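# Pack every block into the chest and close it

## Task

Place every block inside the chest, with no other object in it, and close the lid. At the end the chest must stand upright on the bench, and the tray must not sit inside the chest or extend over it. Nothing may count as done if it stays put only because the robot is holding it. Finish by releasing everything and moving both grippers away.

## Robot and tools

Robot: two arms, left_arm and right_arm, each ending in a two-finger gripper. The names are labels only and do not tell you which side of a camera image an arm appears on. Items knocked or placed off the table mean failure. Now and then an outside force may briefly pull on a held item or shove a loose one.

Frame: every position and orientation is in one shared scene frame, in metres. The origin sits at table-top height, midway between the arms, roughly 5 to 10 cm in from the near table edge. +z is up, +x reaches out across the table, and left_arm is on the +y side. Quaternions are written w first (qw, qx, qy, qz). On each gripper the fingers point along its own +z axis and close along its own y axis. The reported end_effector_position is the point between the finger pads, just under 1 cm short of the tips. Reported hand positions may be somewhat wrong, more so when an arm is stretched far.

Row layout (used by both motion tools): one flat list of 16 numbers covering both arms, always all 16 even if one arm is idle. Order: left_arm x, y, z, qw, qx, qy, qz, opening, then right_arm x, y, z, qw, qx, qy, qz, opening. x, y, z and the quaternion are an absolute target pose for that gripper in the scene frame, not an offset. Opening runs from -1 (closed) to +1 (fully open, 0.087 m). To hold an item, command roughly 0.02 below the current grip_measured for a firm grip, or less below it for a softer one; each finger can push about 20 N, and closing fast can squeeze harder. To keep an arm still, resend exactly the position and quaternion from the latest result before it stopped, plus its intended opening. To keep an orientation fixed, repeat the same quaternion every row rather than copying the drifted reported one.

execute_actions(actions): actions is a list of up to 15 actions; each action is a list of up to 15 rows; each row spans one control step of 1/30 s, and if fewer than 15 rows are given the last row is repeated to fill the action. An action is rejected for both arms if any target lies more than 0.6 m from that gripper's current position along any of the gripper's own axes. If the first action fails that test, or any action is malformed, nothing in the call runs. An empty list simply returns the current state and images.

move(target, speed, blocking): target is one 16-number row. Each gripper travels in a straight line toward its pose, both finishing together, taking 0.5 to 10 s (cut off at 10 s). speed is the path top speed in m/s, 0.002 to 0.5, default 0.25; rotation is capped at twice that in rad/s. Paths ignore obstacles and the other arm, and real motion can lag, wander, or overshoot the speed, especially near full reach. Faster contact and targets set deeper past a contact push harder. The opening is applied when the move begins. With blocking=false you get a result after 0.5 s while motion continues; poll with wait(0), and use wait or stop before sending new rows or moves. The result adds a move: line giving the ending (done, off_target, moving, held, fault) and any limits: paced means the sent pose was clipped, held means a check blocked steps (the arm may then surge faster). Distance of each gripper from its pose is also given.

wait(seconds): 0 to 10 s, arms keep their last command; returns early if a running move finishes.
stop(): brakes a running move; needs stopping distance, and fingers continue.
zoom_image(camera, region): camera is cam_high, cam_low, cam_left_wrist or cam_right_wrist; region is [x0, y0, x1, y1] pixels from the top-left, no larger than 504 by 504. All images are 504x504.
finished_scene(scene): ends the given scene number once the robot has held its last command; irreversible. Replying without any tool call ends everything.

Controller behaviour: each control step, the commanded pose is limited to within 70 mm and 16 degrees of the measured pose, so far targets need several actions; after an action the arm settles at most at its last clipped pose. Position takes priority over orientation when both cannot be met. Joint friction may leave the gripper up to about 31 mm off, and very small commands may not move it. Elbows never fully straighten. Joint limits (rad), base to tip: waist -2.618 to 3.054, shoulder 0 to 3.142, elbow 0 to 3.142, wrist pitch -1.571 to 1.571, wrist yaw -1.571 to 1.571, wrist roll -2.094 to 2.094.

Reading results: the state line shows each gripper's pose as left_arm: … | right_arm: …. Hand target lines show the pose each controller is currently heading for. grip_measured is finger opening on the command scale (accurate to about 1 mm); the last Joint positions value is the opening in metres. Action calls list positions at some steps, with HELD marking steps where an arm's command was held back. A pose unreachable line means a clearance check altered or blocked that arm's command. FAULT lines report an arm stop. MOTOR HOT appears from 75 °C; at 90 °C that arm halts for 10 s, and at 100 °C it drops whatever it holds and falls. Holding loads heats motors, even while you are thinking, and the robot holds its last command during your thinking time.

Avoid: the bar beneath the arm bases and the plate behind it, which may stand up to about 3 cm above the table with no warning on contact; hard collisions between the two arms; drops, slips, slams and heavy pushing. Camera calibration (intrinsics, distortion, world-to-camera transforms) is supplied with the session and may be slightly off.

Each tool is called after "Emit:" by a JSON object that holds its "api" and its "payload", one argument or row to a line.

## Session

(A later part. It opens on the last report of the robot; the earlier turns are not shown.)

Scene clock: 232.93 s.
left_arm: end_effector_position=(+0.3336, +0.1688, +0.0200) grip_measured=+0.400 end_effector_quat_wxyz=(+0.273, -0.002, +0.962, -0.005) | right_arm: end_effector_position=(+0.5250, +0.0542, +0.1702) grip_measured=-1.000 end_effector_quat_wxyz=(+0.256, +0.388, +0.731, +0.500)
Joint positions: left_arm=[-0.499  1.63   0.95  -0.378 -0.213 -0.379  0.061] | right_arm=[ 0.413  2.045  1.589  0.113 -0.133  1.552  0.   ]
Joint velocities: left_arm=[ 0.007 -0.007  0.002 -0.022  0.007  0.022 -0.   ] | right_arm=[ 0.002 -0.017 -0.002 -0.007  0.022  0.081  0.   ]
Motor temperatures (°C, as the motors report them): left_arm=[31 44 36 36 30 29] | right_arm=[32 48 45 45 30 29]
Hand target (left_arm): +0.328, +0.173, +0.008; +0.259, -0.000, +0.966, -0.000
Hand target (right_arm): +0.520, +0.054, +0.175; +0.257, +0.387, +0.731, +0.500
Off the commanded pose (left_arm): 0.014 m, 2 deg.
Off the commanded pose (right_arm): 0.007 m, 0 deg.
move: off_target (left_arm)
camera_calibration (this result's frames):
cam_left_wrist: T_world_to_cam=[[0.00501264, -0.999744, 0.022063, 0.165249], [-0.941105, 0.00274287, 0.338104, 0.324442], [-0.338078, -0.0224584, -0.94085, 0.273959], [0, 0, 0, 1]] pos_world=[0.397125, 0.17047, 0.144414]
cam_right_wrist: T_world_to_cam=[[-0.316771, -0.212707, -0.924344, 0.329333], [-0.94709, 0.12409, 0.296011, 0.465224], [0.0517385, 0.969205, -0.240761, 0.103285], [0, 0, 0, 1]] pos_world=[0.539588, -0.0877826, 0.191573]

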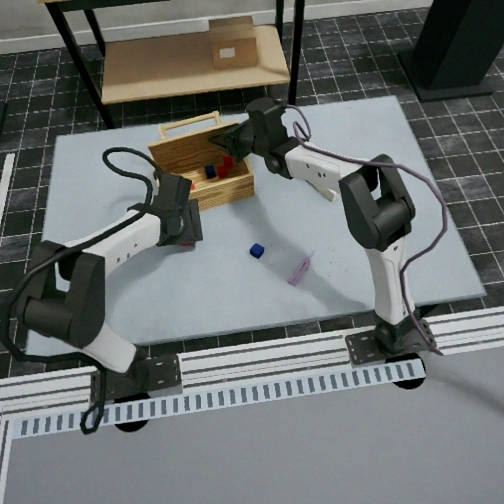

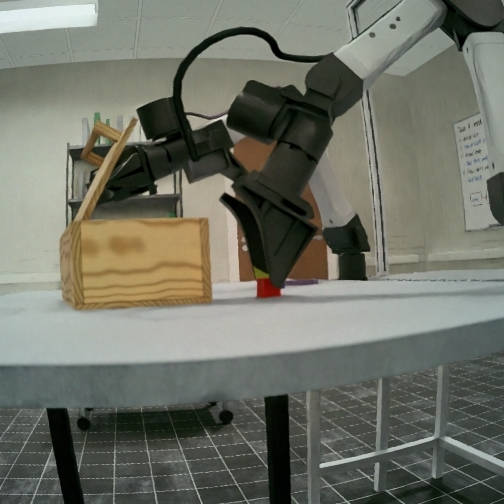

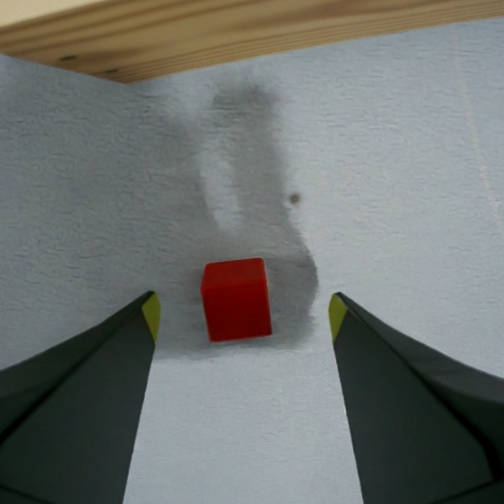

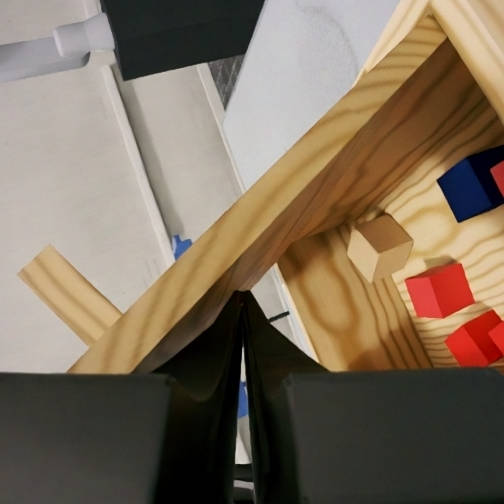

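Emit:
{"api": "move", "payload": {
  "target": [0.327,0.175,-0.004,0.259,0,0.966,0,0.4,0.52,0.054,0.175,0.257,0.387,0.731,0.5,-1],
  "speed": 0.03
}}

Emit:
{"api": "move", "payload": {
  "target": [0.327,0.175,-0.004,0.259,0,0.966,0,-0.58,0.52,0.054,0.175,0.257,0.387,0.731,0.5,-1],
  "speed": 0.03
}}

Scene clock: 239.00 s.
left_arm: end_effector_position=(+0.3317, +0.1696, +0.0097) grip_measured=+0.400 end_effector_quat_wxyz=(+0.274, +0.000, +0.962, -0.006) | right_arm: end_effector_position=(+0.5250, +0.0542, +0.1702) grip_measured=-1.000 end_effector_quat_wxyz=(+0.256, +0.388, +0.731, +0.500)
Joint positions: left_arm=[-0.499  1.64   0.914 -0.329 -0.212 -0.375  0.061] | right_arm=[ 0.413  2.045  1.589  0.113 -0.133  1.552  0.   ]
Joint velocities: left_arm=[-0.012  0.007  0.007 -0.007  0.022  0.022  0.   ] | right_arm=[-0.007  0.002  0.017 -0.095 -0.007  0.022  0.   ]
Motor temperatures (°C, as the motors report them): left_arm=[31 43 36 36 30 29] | right_arm=[32 50 44 45 30 29]
Hand target (left_arm): +0.326, +0.175, -0.003; +0.259, +0.000, +0.966, -0.000
Hand target (right_arm): +0.520, +0.054, +0.175; +0.257, +0.387, +0.731, +0.500
Off the commanded pose (left_arm): 0.015 m, 2 deg.
Off the commanded pose (right_arm): 0.007 m, 0 deg.
move: off_target (left_arm)
camera_calibration (this result's frames):
cam_left_wrist: T_world_to_cam=[[0.0011608, -0.999755, 0.022082, 0.16759], [-0.941778, 0.00633178, 0.336176, 0.325771], [-0.336234, -0.0211866, -0.94154, 0.262751], [0, 0, 0, 1]] pos_world=[0.394955, 0.171054, 0.134174]
cam_right_wrist: T_world_to_cam=[[-0.316771, -0.212707, -0.924344, 0.329333], [-0.94709, 0.12409, 0.296011, 0.465224], [0.0517385, 0.969205, -0.240761, 0.103285], [0, 0, 0, 1]] pos_world=[0.539588, -0.0877826, 0.191573]

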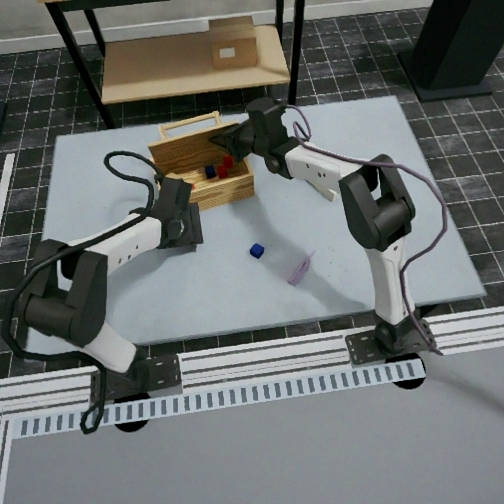

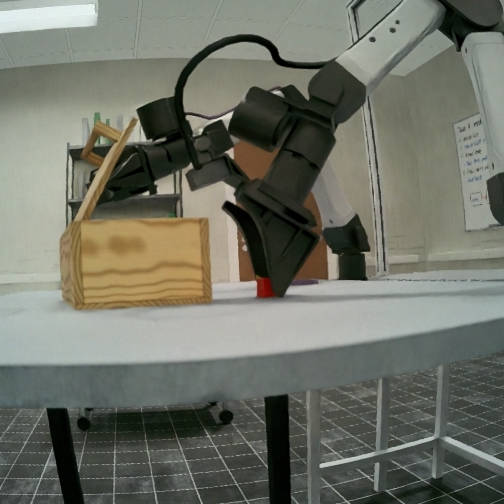

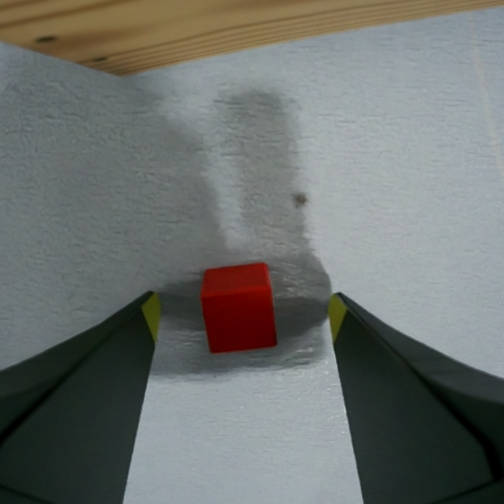

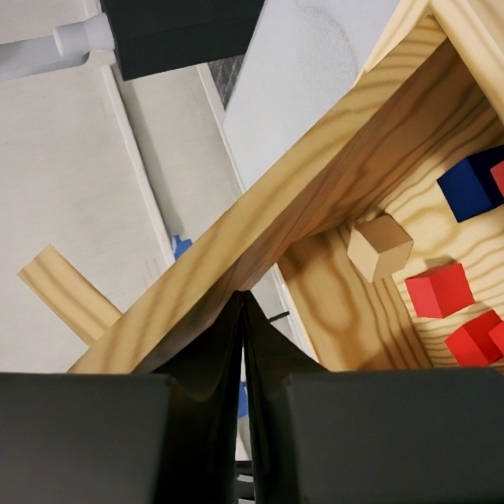

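Scene clock: 239.80 s.
left_arm: end_effector_position=(+0.3324, +0.1693, +0.0099) grip_measured=-0.504 end_effector_quat_wxyz=(+0.276, +0.000, +0.961, -0.007) | right_arm: end_effector_position=(+0.5250, +0.0542, +0.1702) grip_measured=-1.000 end_effector_quat_wxyz=(+0.256, +0.388, +0.731, +0.500)
Joint positions: left_arm=[-0.499  1.64   0.914 -0.326 -0.212 -0.375  0.022] | right_arm=[ 0.413  2.045  1.589  0.113 -0.133  1.552  0.   ]
Joint velocities: left_arm=[ 0.012  0.002 -0.002  0.051 -0.022  0.007 -0.001] | right_arm=[ 0.002  0.002  0.002 -0.051  0.095 -0.095  0.   ]
Motor temperatures (°C, as the motors report them): left_arm=[31 43 36 36 30 29] | right_arm=[32 50 44 45 30 29]
Hand target (left_arm): +0.326, +0.175, -0.003; +0.259, -0.000, +0.966, -0.000
Hand target (right_arm): +0.520, +0.054, +0.175; +0.257, +0.387, +0.731, +0.500
Off the commanded pose (left_arm): 0.016 m, 2 deg.
Off the commanded pose (right_arm): 0.007 m, 0 deg.
move: off_target (left_arm)
camera_calibration (this result's frames):
cam_left_wrist: T_world_to_cam=[[0.000587944, -0.999725, 0.0234605, 0.167409], [-0.942658, 0.00727611, 0.333682, 0.326432], [-0.333761, -0.0223114, -0.942394, 0.262583], [0, 0, 0, 1]] pos_world=[0.395255, 0.170846, 0.134604]
cam_right_wrist: T_world_to_cam=[[-0.316771, -0.212707, -0.924344, 0.329333], [-0.94709, 0.12409, 0.296011, 0.465224], [0.0517385, 0.969205, -0.240761, 0.103285], [0, 0, 0, 1]] pos_world=[0.539588, -0.0877826, 0.191573]

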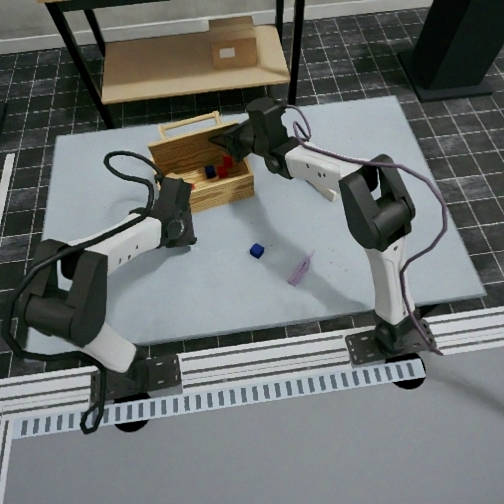

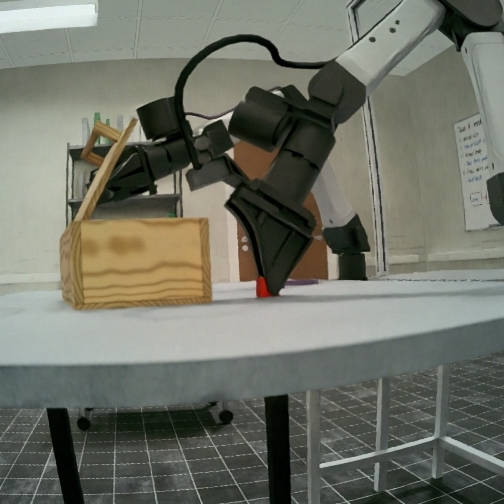

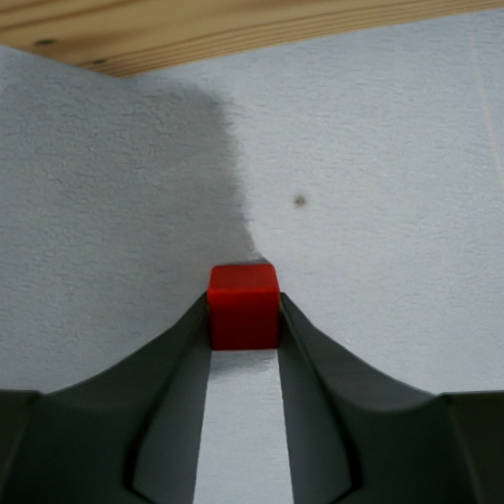

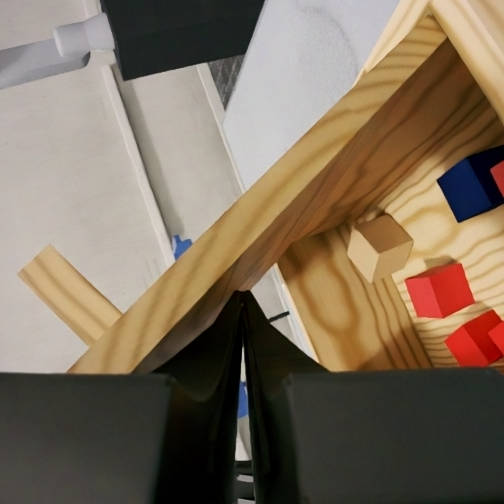

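Emit:
{"api": "move", "payload": {
  "target": [0.34,0.19,0.13,0.383,0,0.924,0,-0.53,0.52,0.054,0.175,0.257,0.387,0.731,0.5,-1],
  "speed": 0.15
}}

Emit:
{"api": "move", "payload": {
  "target": [0.43,0.195,0.11,0.383,0,0.924,0,-0.53,0.52,0.054,0.175,0.257,0.387,0.731,0.5,-1],
  "speed": 0.1
}}

Emit:
{"api": "move", "payload": {
  "target": [0.458,0.195,0.06,0.383,0,0.924,0,-0.53,0.52,0.054,0.175,0.257,0.387,0.731,0.5,-1],
  "speed": 0.04
}}

Scene clock: 256.10 s.
left_arm: end_effector_position=(+0.3398, +0.1854, +0.1245) grip_measured=-0.504 end_effector_quat_wxyz=(+0.379, +0.002, +0.925, -0.003) | right_arm: end_effector_position=(+0.5250, +0.0542, +0.1702) grip_measured=-1.000 end_effector_quat_wxyz=(+0.256, +0.388, +0.731, +0.500)
Joint positions: left_arm=[-0.492  1.364  1.029 -0.505 -0.287 -0.311  0.022] | right_arm=[ 0.413  2.045  1.589  0.113 -0.133  1.552  0.   ]
Joint velocities: left_arm=[-0.007  0.012 -0.007 -0.066  0.081  0.037 -0.001] | right_arm=[-0.007 -0.007  0.002  0.022 -0.022  0.037  0.   ]
Motor temperatures (°C, as the motors report them): left_arm=[31 41 36 37 30 29] | right_arm=[31 56 42 46 30 29]
Hand target (left_arm): +0.341, +0.190, +0.130; +0.383, -0.001, +0.924, +0.001
Hand target (right_arm): +0.520, +0.054, +0.175; +0.257, +0.387, +0.731, +0.500
Off the commanded pose (left_arm): 0.007 m, 1 deg.
Off the commanded pose (right_arm): 0.007 m, 0 deg.
move: done
camera_calibration (this result's frames):
cam_left_wrist: T_world_to_cam=[[-0.00353997, -0.999866, 0.0160069, 0.183185], [-0.992626, 0.005453, 0.121097, 0.338893], [-0.121168, -0.0154602, -0.992512, 0.306119], [0, 0, 0, 1]] pos_world=[0.374135, 0.186045, 0.259855]
cam_right_wrist: T_world_to_cam=[[-0.316771, -0.212707, -0.924344, 0.329333], [-0.94709, 0.12409, 0.296011, 0.465224], [0.0517385, 0.969205, -0.240761, 0.103285], [0, 0, 0, 1]] pos_world=[0.539588, -0.0877826, 0.191573]

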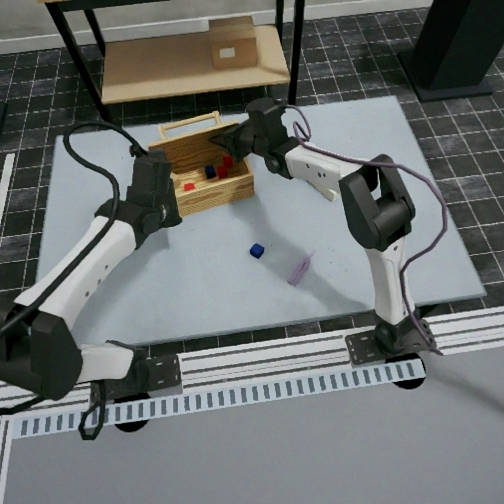

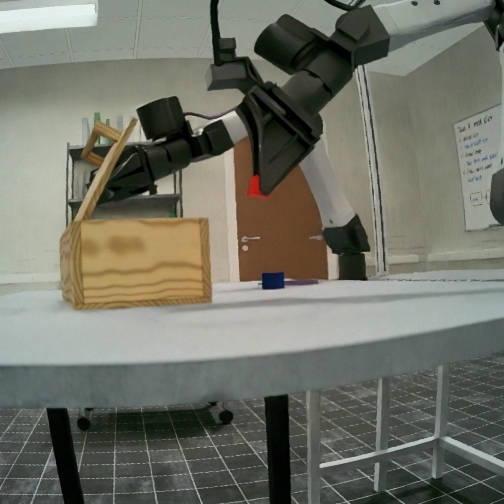

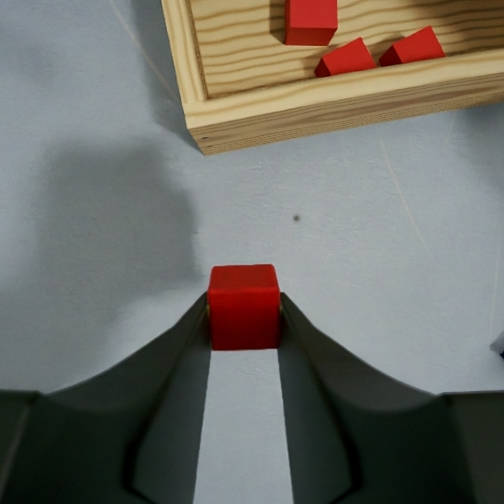

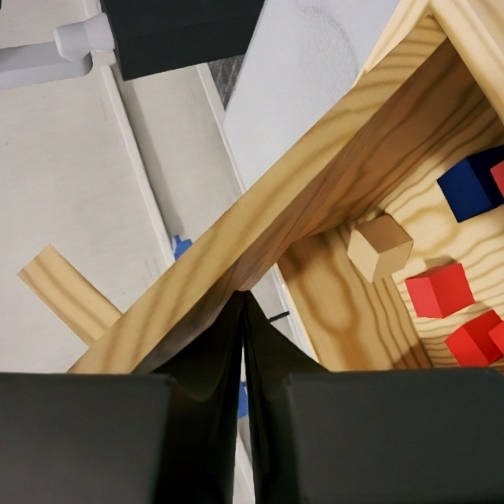

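Scene clock: 257.37 s.
left_arm: end_effector_position=(+0.4238, +0.1964, +0.1091) grip_measured=-0.504 end_effector_quat_wxyz=(+0.381, -0.002, +0.925, +0.001) | right_arm: end_effector_position=(+0.5250, +0.0542, +0.1702) grip_measured=-1.000 end_effector_quat_wxyz=(+0.256, +0.388, +0.731, +0.500)
Joint positions: left_arm=[-0.366  1.655  1.231 -0.392 -0.212 -0.218  0.022] | right_arm=[ 0.413  2.045  1.589  0.113 -0.133  1.552  0.   ]
Joint velocities: left_arm=[ 0.012  0.002  0.017 -0.007  0.037  0.022 -0.   ] | right_arm=[ 0.007  0.002 -0.012 -0.037 -0.022 -0.007  0.   ]
Motor temperatures (°C, as the motors report them): left_arm=[31 40 36 37 30 29] | right_arm=[31 56 42 46 30 29]
Hand target (left_arm): +0.430, +0.196, +0.109; +0.383, -0.000, +0.924, -0.001
Hand target (right_arm): +0.520, +0.054, +0.175; +0.257, +0.387, +0.731, +0.500
Off the commanded pose (left_arm): 0.006 m, 0 deg.
Off the commanded pose (right_arm): 0.007 m, 0 deg.
move: done
camera_calibration (this result's frames):
cam_left_wrist: T_world_to_cam=[[0.00597014, -0.999916, 0.0115397, 0.191181], [-0.993165, -0.00458387, 0.116628, 0.426732], [-0.116565, -0.0121571, -0.993109, 0.298698], [0, 0, 0, 1]] pos_world=[0.457492, 0.196752, 0.244665]
cam_right_wrist: T_world_to_cam=[[-0.316771, -0.212707, -0.924344, 0.329333], [-0.94709, 0.12409, 0.296011, 0.465224], [0.0517385, 0.969205, -0.240761, 0.103285], [0, 0, 0, 1]] pos_world=[0.539588, -0.0877826, 0.191573]

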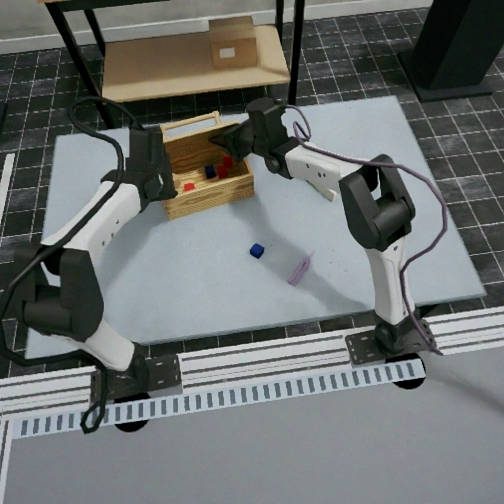

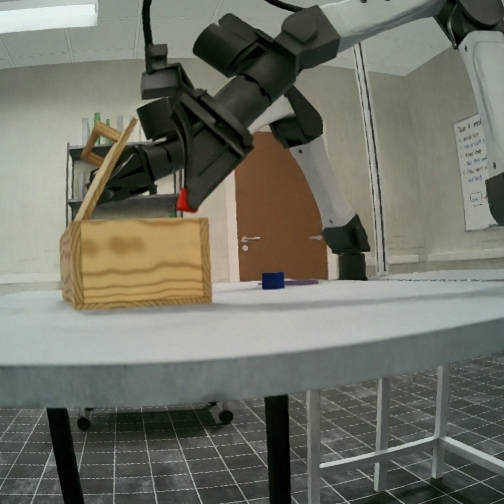

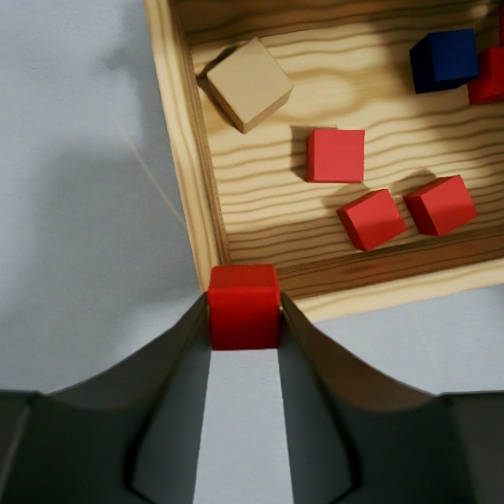

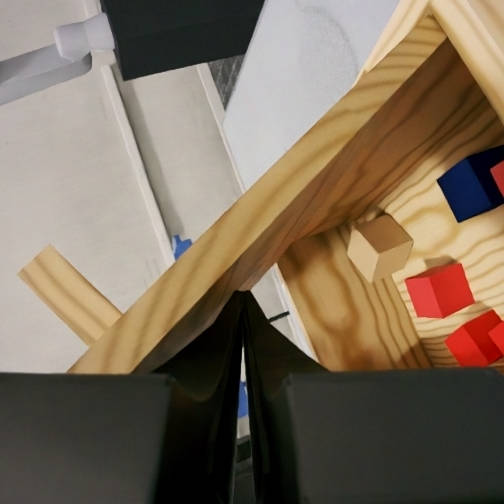

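Scene clock: 259.13 s.
left_arm: end_effector_position=(+0.4614, +0.1851, +0.0812) grip_measured=-0.504 end_effector_quat_wxyz=(+0.407, +0.001, +0.913, -0.017) | right_arm: end_effector_position=(+0.5250, +0.0542, +0.1702) grip_measured=-1.000 end_effector_quat_wxyz=(+0.256, +0.388, +0.731, +0.500)
Joint positions: left_arm=[-0.355  1.785  1.231 -0.197 -0.183 -0.207  0.022] | right_arm=[ 0.413  2.045  1.589  0.113 -0.133  1.552  0.   ]
Joint velocities: left_arm=[-0.002 -0.007 -0.012 -0.007 -0.051 -0.007  0.   ] | right_arm=[-0.012 -0.012  0.002 -0.051  0.007 -0.007  0.   ]
Motor temperatures (°C, as the motors report them): left_arm=[31 40 36 37 30 29] | right_arm=[31 56 42 46 30 29]
Hand target (left_arm): +0.457, +0.196, +0.060; +0.383, -0.000, +0.924, -0.000
Hand target (right_arm): +0.520, +0.054, +0.175; +0.257, +0.387, +0.731, +0.500
Off the commanded pose (left_arm): 0.024 m, 4 deg.
Off the commanded pose (right_arm): 0.007 m, 0 deg.
move: off_target (left_arm)
camera_calibration (this result's frames):
cam_left_wrist: T_world_to_cam=[[-0.0133308, -0.999038, 0.0417895, 0.186323], [-0.998023, 0.015861, 0.0608101, 0.470304], [-0.0614144, -0.0408962, -0.997274, 0.255389], [0, 0, 0, 1]] pos_world=[0.487542, 0.189129, 0.218307]
cam_right_wrist: T_world_to_cam=[[-0.316771, -0.212707, -0.924344, 0.329333], [-0.94709, 0.12409, 0.296011, 0.465224], [0.0517385, 0.969205, -0.240761, 0.103285], [0, 0, 0, 1]] pos_world=[0.539588, -0.0877826, 0.191573]

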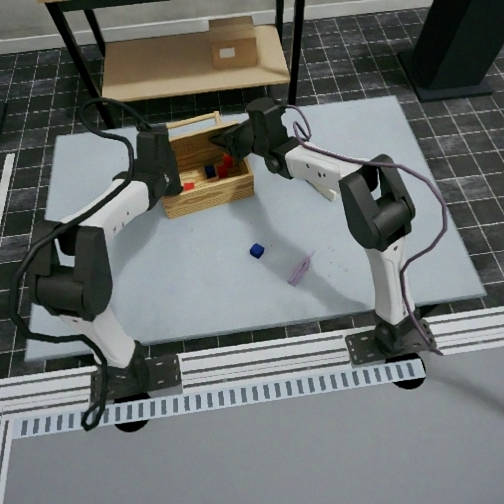

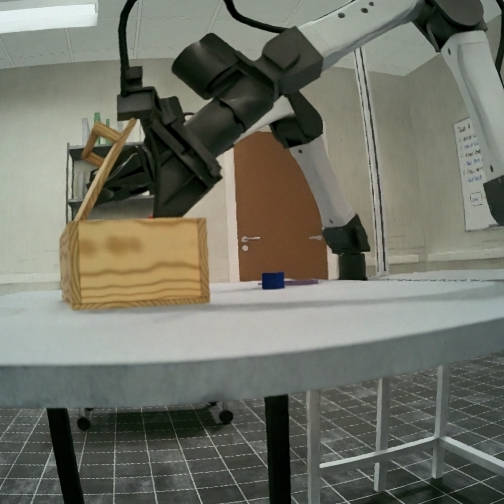

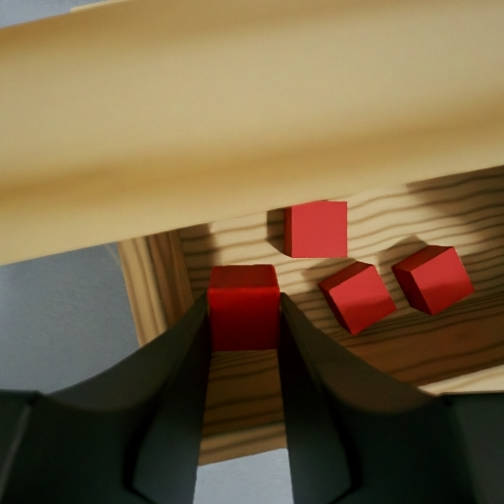

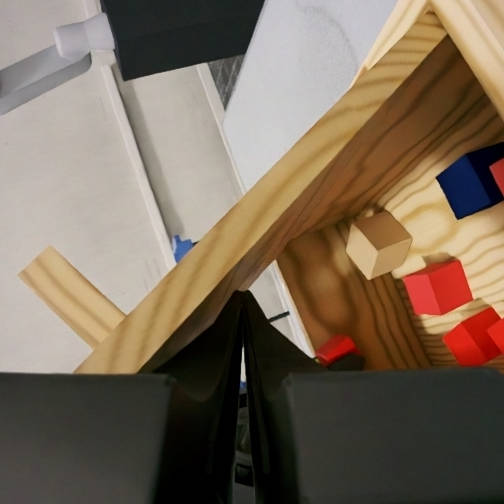

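Emit:
{"api": "move", "payload": {
  "target": [0.455,0.172,0.075,0.4,0,0.916,0,-0.53,0.52,0.054,0.175,0.257,0.387,0.731,0.5,-1],
  "speed": 0.03
}}

Emit:
{"api": "move", "payload": {
  "target": [0.455,0.172,0.075,0.4,0,0.916,0,-0.3,0.52,0.054,0.175,0.257,0.387,0.731,0.5,-1],
  "speed": 0.03
}}

Emit:
{"api": "move", "payload": {
  "target": [0.40,0.17,0.14,0.383,0,0.924,0,-0.3,0.52,0.054,0.175,0.257,0.387,0.731,0.5,-1],
  "speed": 0.1
}}

Emit:
{"api": "move", "payload": {
  "target": [0.26,0.03,0.09,0.2,0.25,0.946,-0.053,0.6,0.52,0.054,0.175,0.257,0.387,0.731,0.5,-1],
  "speed": 0.2
}}

Scene clock: 272.33 s.
left_arm: end_effector_position=(+0.4565, +0.1730, +0.0812) grip_measured=-0.504 end_effector_quat_wxyz=(+0.409, +0.002, +0.913, -0.005) | right_arm: end_effector_position=(+0.5250, +0.0542, +0.1702) grip_measured=-1.000 end_effector_quat_wxyz=(+0.256, +0.388, +0.731, +0.500)
Joint positions: left_arm=[-0.402  1.785  1.231 -0.204 -0.237 -0.228  0.022] | right_arm=[ 0.413  2.045  1.589  0.113 -0.133  1.552  0.   ]
Joint velocities: left_arm=[ 0.007  0.007  0.002  0.051 -0.081 -0.037 -0.001] | right_arm=[ 0.002  0.007  0.007 -0.022 -0.051  0.081  0.   ]
Motor temperatures (°C, as the motors report them): left_arm=[31 40 37 38 30 29] | right_arm=[31 59 42 46 30 29]
Hand target (left_arm): +0.455, +0.172, +0.075; +0.400, +0.000, +0.916, +0.000
Hand target (right_arm): +0.520, +0.054, +0.175; +0.257, +0.387, +0.731, +0.500
Off the commanded pose (left_arm): 0.006 m, 1 deg.
Off the commanded pose (right_arm): 0.007 m, 0 deg.
move: done
camera_calibration (this result's frames):
cam_left_wrist: T_world_to_cam=[[-0.00575989, -0.999789, 0.0197294, 0.17264], [-0.998374, 0.00686849, 0.0565918, 0.467692], [-0.0567154, -0.0193713, -0.998202, 0.248808], [0, 0, 0, 1]] pos_world=[0.482037, 0.174211, 0.218487]
cam_right_wrist: T_world_to_cam=[[-0.316771, -0.212707, -0.924344, 0.329333], [-0.94709, 0.12409, 0.296011, 0.465224], [0.0517385, 0.969205, -0.240761, 0.103285], [0, 0, 0, 1]] pos_world=[0.539588, -0.0877826, 0.191573]

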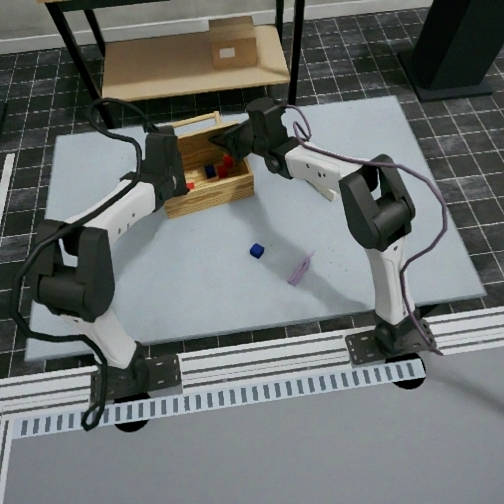

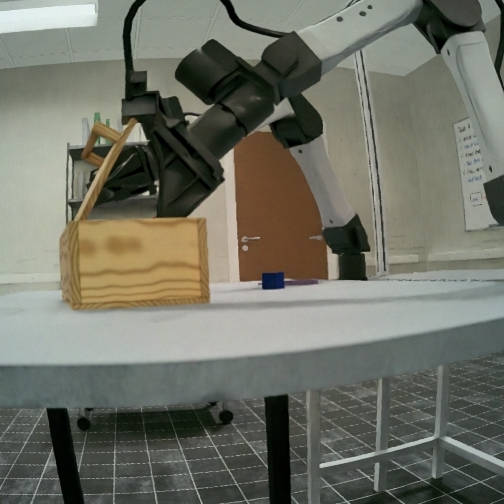

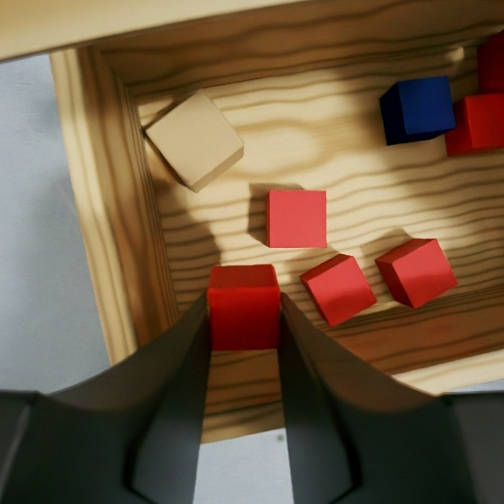

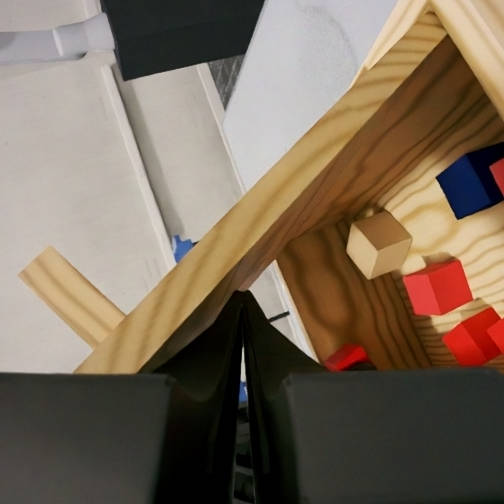

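Scene clock: 273.03 s.
left_arm: end_effector_position=(+0.4566, +0.1735, +0.0812) grip_measured=-0.300 end_effector_quat_wxyz=(+0.409, -0.000, +0.913, -0.004) | right_arm: end_effector_position=(+0.5250, +0.0542, +0.1702) grip_measured=-1.000 end_effector_quat_wxyz=(+0.256, +0.388, +0.731, +0.500)
Joint positions: left_arm=[-0.402  1.785  1.231 -0.204 -0.24  -0.23   0.031] | right_arm=[ 0.413  2.045  1.589  0.113 -0.133  1.552  0.   ]
Joint velocities: left_arm=[-0.017  0.012 -0.002 -0.022 -0.066 -0.007 -0.001] | right_arm=[ 0.007  0.007  0.002 -0.007 -0.022 -0.051  0.   ]
Motor temperatures (°C, as the motors report them): left_arm=[31 40 37 38 30 29] | right_arm=[31 59 42 46 30 29]
Hand target (left_arm): +0.455, +0.172, +0.075; +0.400, +0.000, +0.916, -0.000
Hand target (right_arm): +0.520, +0.054, +0.175; +0.257, +0.387, +0.731, +0.500
Off the commanded pose (left_arm): 0.007 m, 1 deg.
Off the commanded pose (right_arm): 0.007 m, 0 deg.
move: done
camera_calibration (this result's frames):
cam_left_wrist: T_world_to_cam=[[-0.00202694, -0.999809, 0.0194593, 0.171387], [-0.99843, 0.00311269, 0.0559289, 0.468521], [-0.0559787, -0.0193153, -0.998245, 0.248548], [0, 0, 0, 1]] pos_world=[0.482046, 0.174696, 0.218573]
cam_right_wrist: T_world_to_cam=[[-0.316771, -0.212707, -0.924344, 0.329333], [-0.94709, 0.12409, 0.296011, 0.465224], [0.0517385, 0.969205, -0.240761, 0.103285], [0, 0, 0, 1]] pos_world=[0.539588, -0.0877826, 0.191573]

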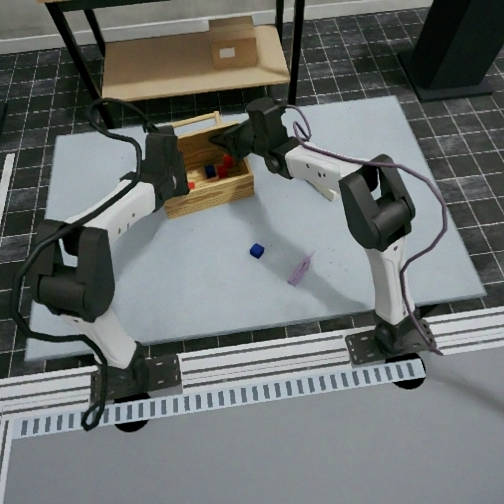

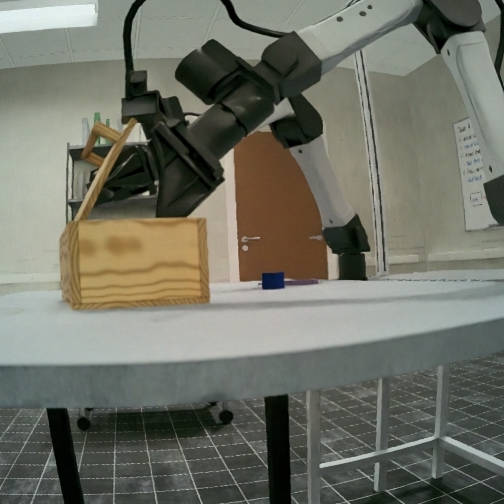

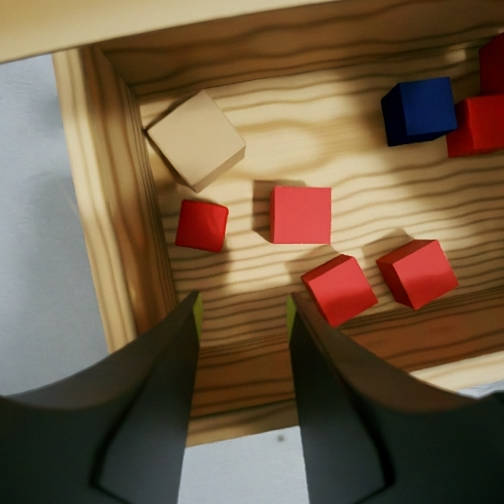

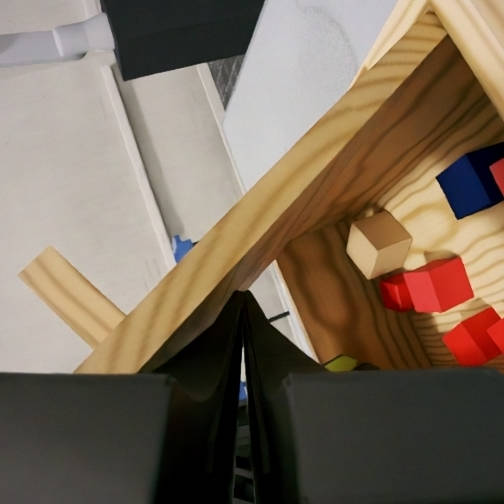

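Scene clock: 274.43 s.
left_arm: end_effector_position=(+0.4015, +0.1709, +0.1348) grip_measured=-0.300 end_effector_quat_wxyz=(+0.380, +0.002, +0.925, +0.001) | right_arm: end_effector_position=(+0.5250, +0.0542, +0.1702) grip_measured=-1.000 end_effector_quat_wxyz=(+0.256, +0.388, +0.731, +0.500)
Joint positions: left_arm=[-0.459  1.6    1.281 -0.514 -0.272 -0.282  0.031] | right_arm=[ 0.413  2.045  1.589  0.113 -0.133  1.552  0.   ]
Joint velocities: left_arm=[-0.007 -0.002  0.007 -0.125  0.051 -0.051  0.   ] | right_arm=[-0.002  0.012  0.012  0.051  0.037 -0.022  0.   ]
Motor temperatures (°C, as the motors report them): left_arm=[31 40 37 38 30 29] | right_arm=[31 60 42 46 30 29]
Hand target (left_arm): +0.400, +0.169, +0.141; +0.383, +0.000, +0.924, +0.000
Hand target (right_arm): +0.520, +0.054, +0.175; +0.257, +0.387, +0.731, +0.500
Off the commanded pose (left_arm): 0.005 m, 0 deg.
Off the commanded pose (right_arm): 0.007 m, 0 deg.
move: done
camera_calibration (this result's frames):
cam_left_wrist: T_world_to_cam=[[-0.000476162, -0.999957, 0.00924574, 0.168457], [-0.992917, 0.00157125, 0.1188, 0.40006], [-0.11881, -0.00912368, -0.992875, 0.321671], [0, 0, 0, 1]] pos_world=[0.435524, 0.170756, 0.270294]
cam_right_wrist: T_world_to_cam=[[-0.316771, -0.212707, -0.924344, 0.329333], [-0.94709, 0.12409, 0.296011, 0.465224], [0.0517385, 0.969205, -0.240761, 0.103285], [0, 0, 0, 1]] pos_world=[0.539588, -0.0877826, 0.191573]

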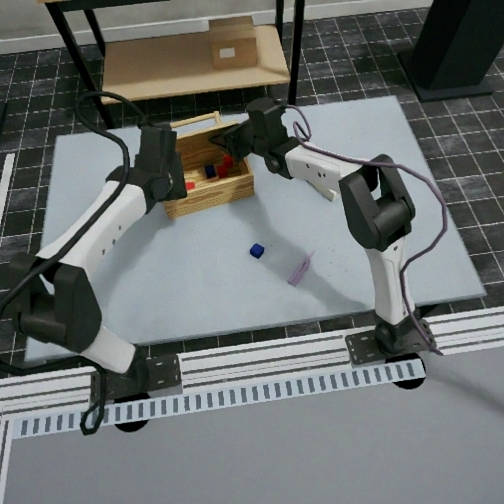

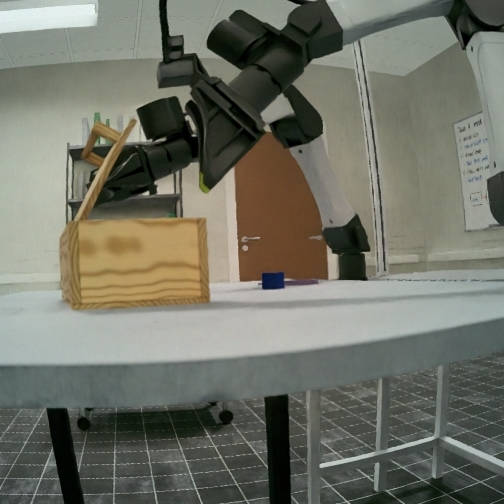

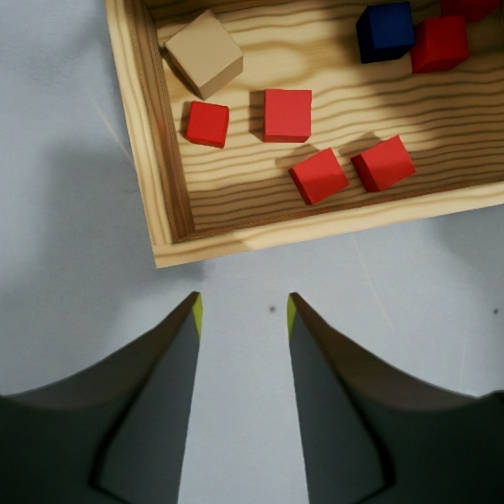

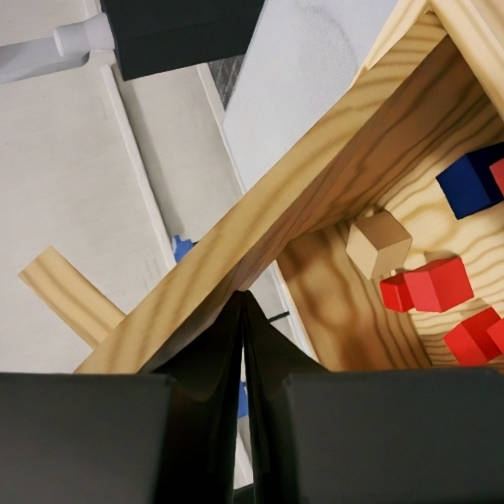

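Scene clock: 276.43 s.
left_arm: end_effector_position=(+0.2634, +0.0310, +0.0937) grip_measured=+0.600 end_effector_quat_wxyz=(+0.213, +0.251, +0.943, -0.053) | right_arm: end_effector_position=(+0.5250, +0.0542, +0.1702) grip_measured=-1.000 end_effector_quat_wxyz=(+0.256, +0.388, +0.731, +0.500)
Joint positions: left_arm=[-0.898  1.702  1.368 -0.818 -0.138 -0.281  0.07 ] | right_arm=[ 0.413  2.045  1.589  0.113 -0.133  1.552  0.   ]
Joint velocities: left_arm=[ 0.017 -0.002 -0.012 -0.051  0.007 -0.007  0.001] | right_arm=[-0.012 -0.022  0.007  0.081 -0.007 -0.007  0.   ]
Motor temperatures (°C, as the motors report them): left_arm=[31 40 37 38 30 29] | right_arm=[31 60 42 46 30 29]
Hand target (left_arm): +0.262, +0.028, +0.091; +0.204, +0.252, +0.945, -0.052
Hand target (right_arm): +0.520, +0.054, +0.175; +0.257, +0.387, +0.731, +0.500
Off the commanded pose (left_arm): 0.005 m, 2 deg.
Off the commanded pose (right_arm): 0.007 m, 0 deg.
move: done
camera_calibration (this result's frames):
cam_left_wrist: T_world_to_cam=[[-0.490826, -0.871253, 0.00276293, 0.154631], [-0.781534, 0.441679, 0.440596, 0.168578], [-0.385091, 0.214096, -0.897701, 0.317503], [0, 0, 0, 1]] pos_world=[0.329914, -0.00771101, 0.21032]
cam_right_wrist: T_world_to_cam=[[-0.316771, -0.212707, -0.924344, 0.329333], [-0.94709, 0.12409, 0.296011, 0.465224], [0.0517385, 0.969205, -0.240761, 0.103285], [0, 0, 0, 1]] pos_world=[0.539588, -0.0877826, 0.191573]

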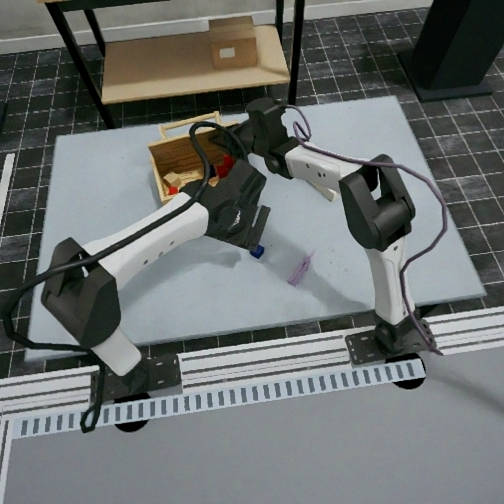

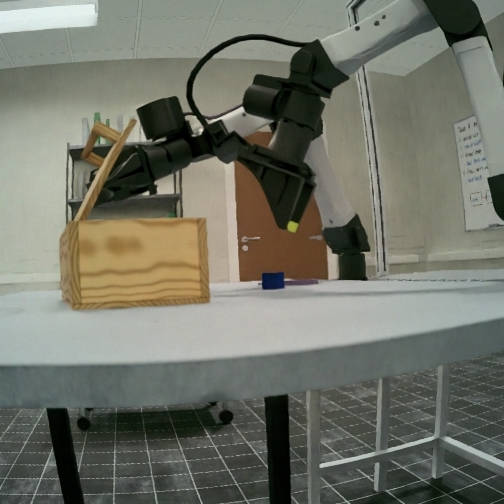

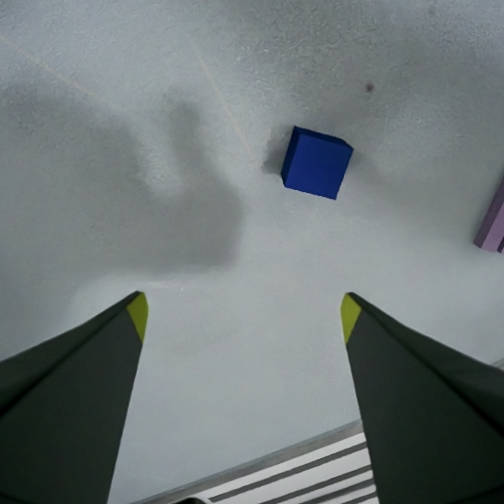

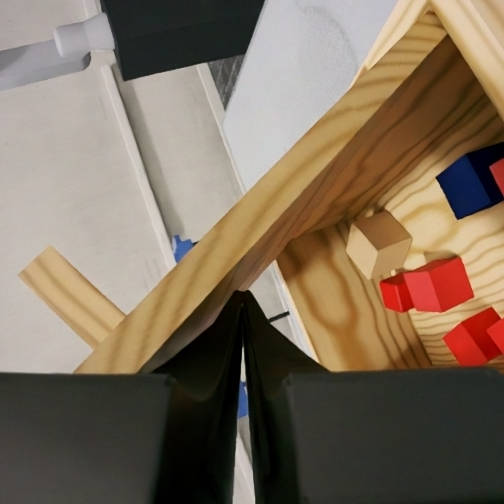

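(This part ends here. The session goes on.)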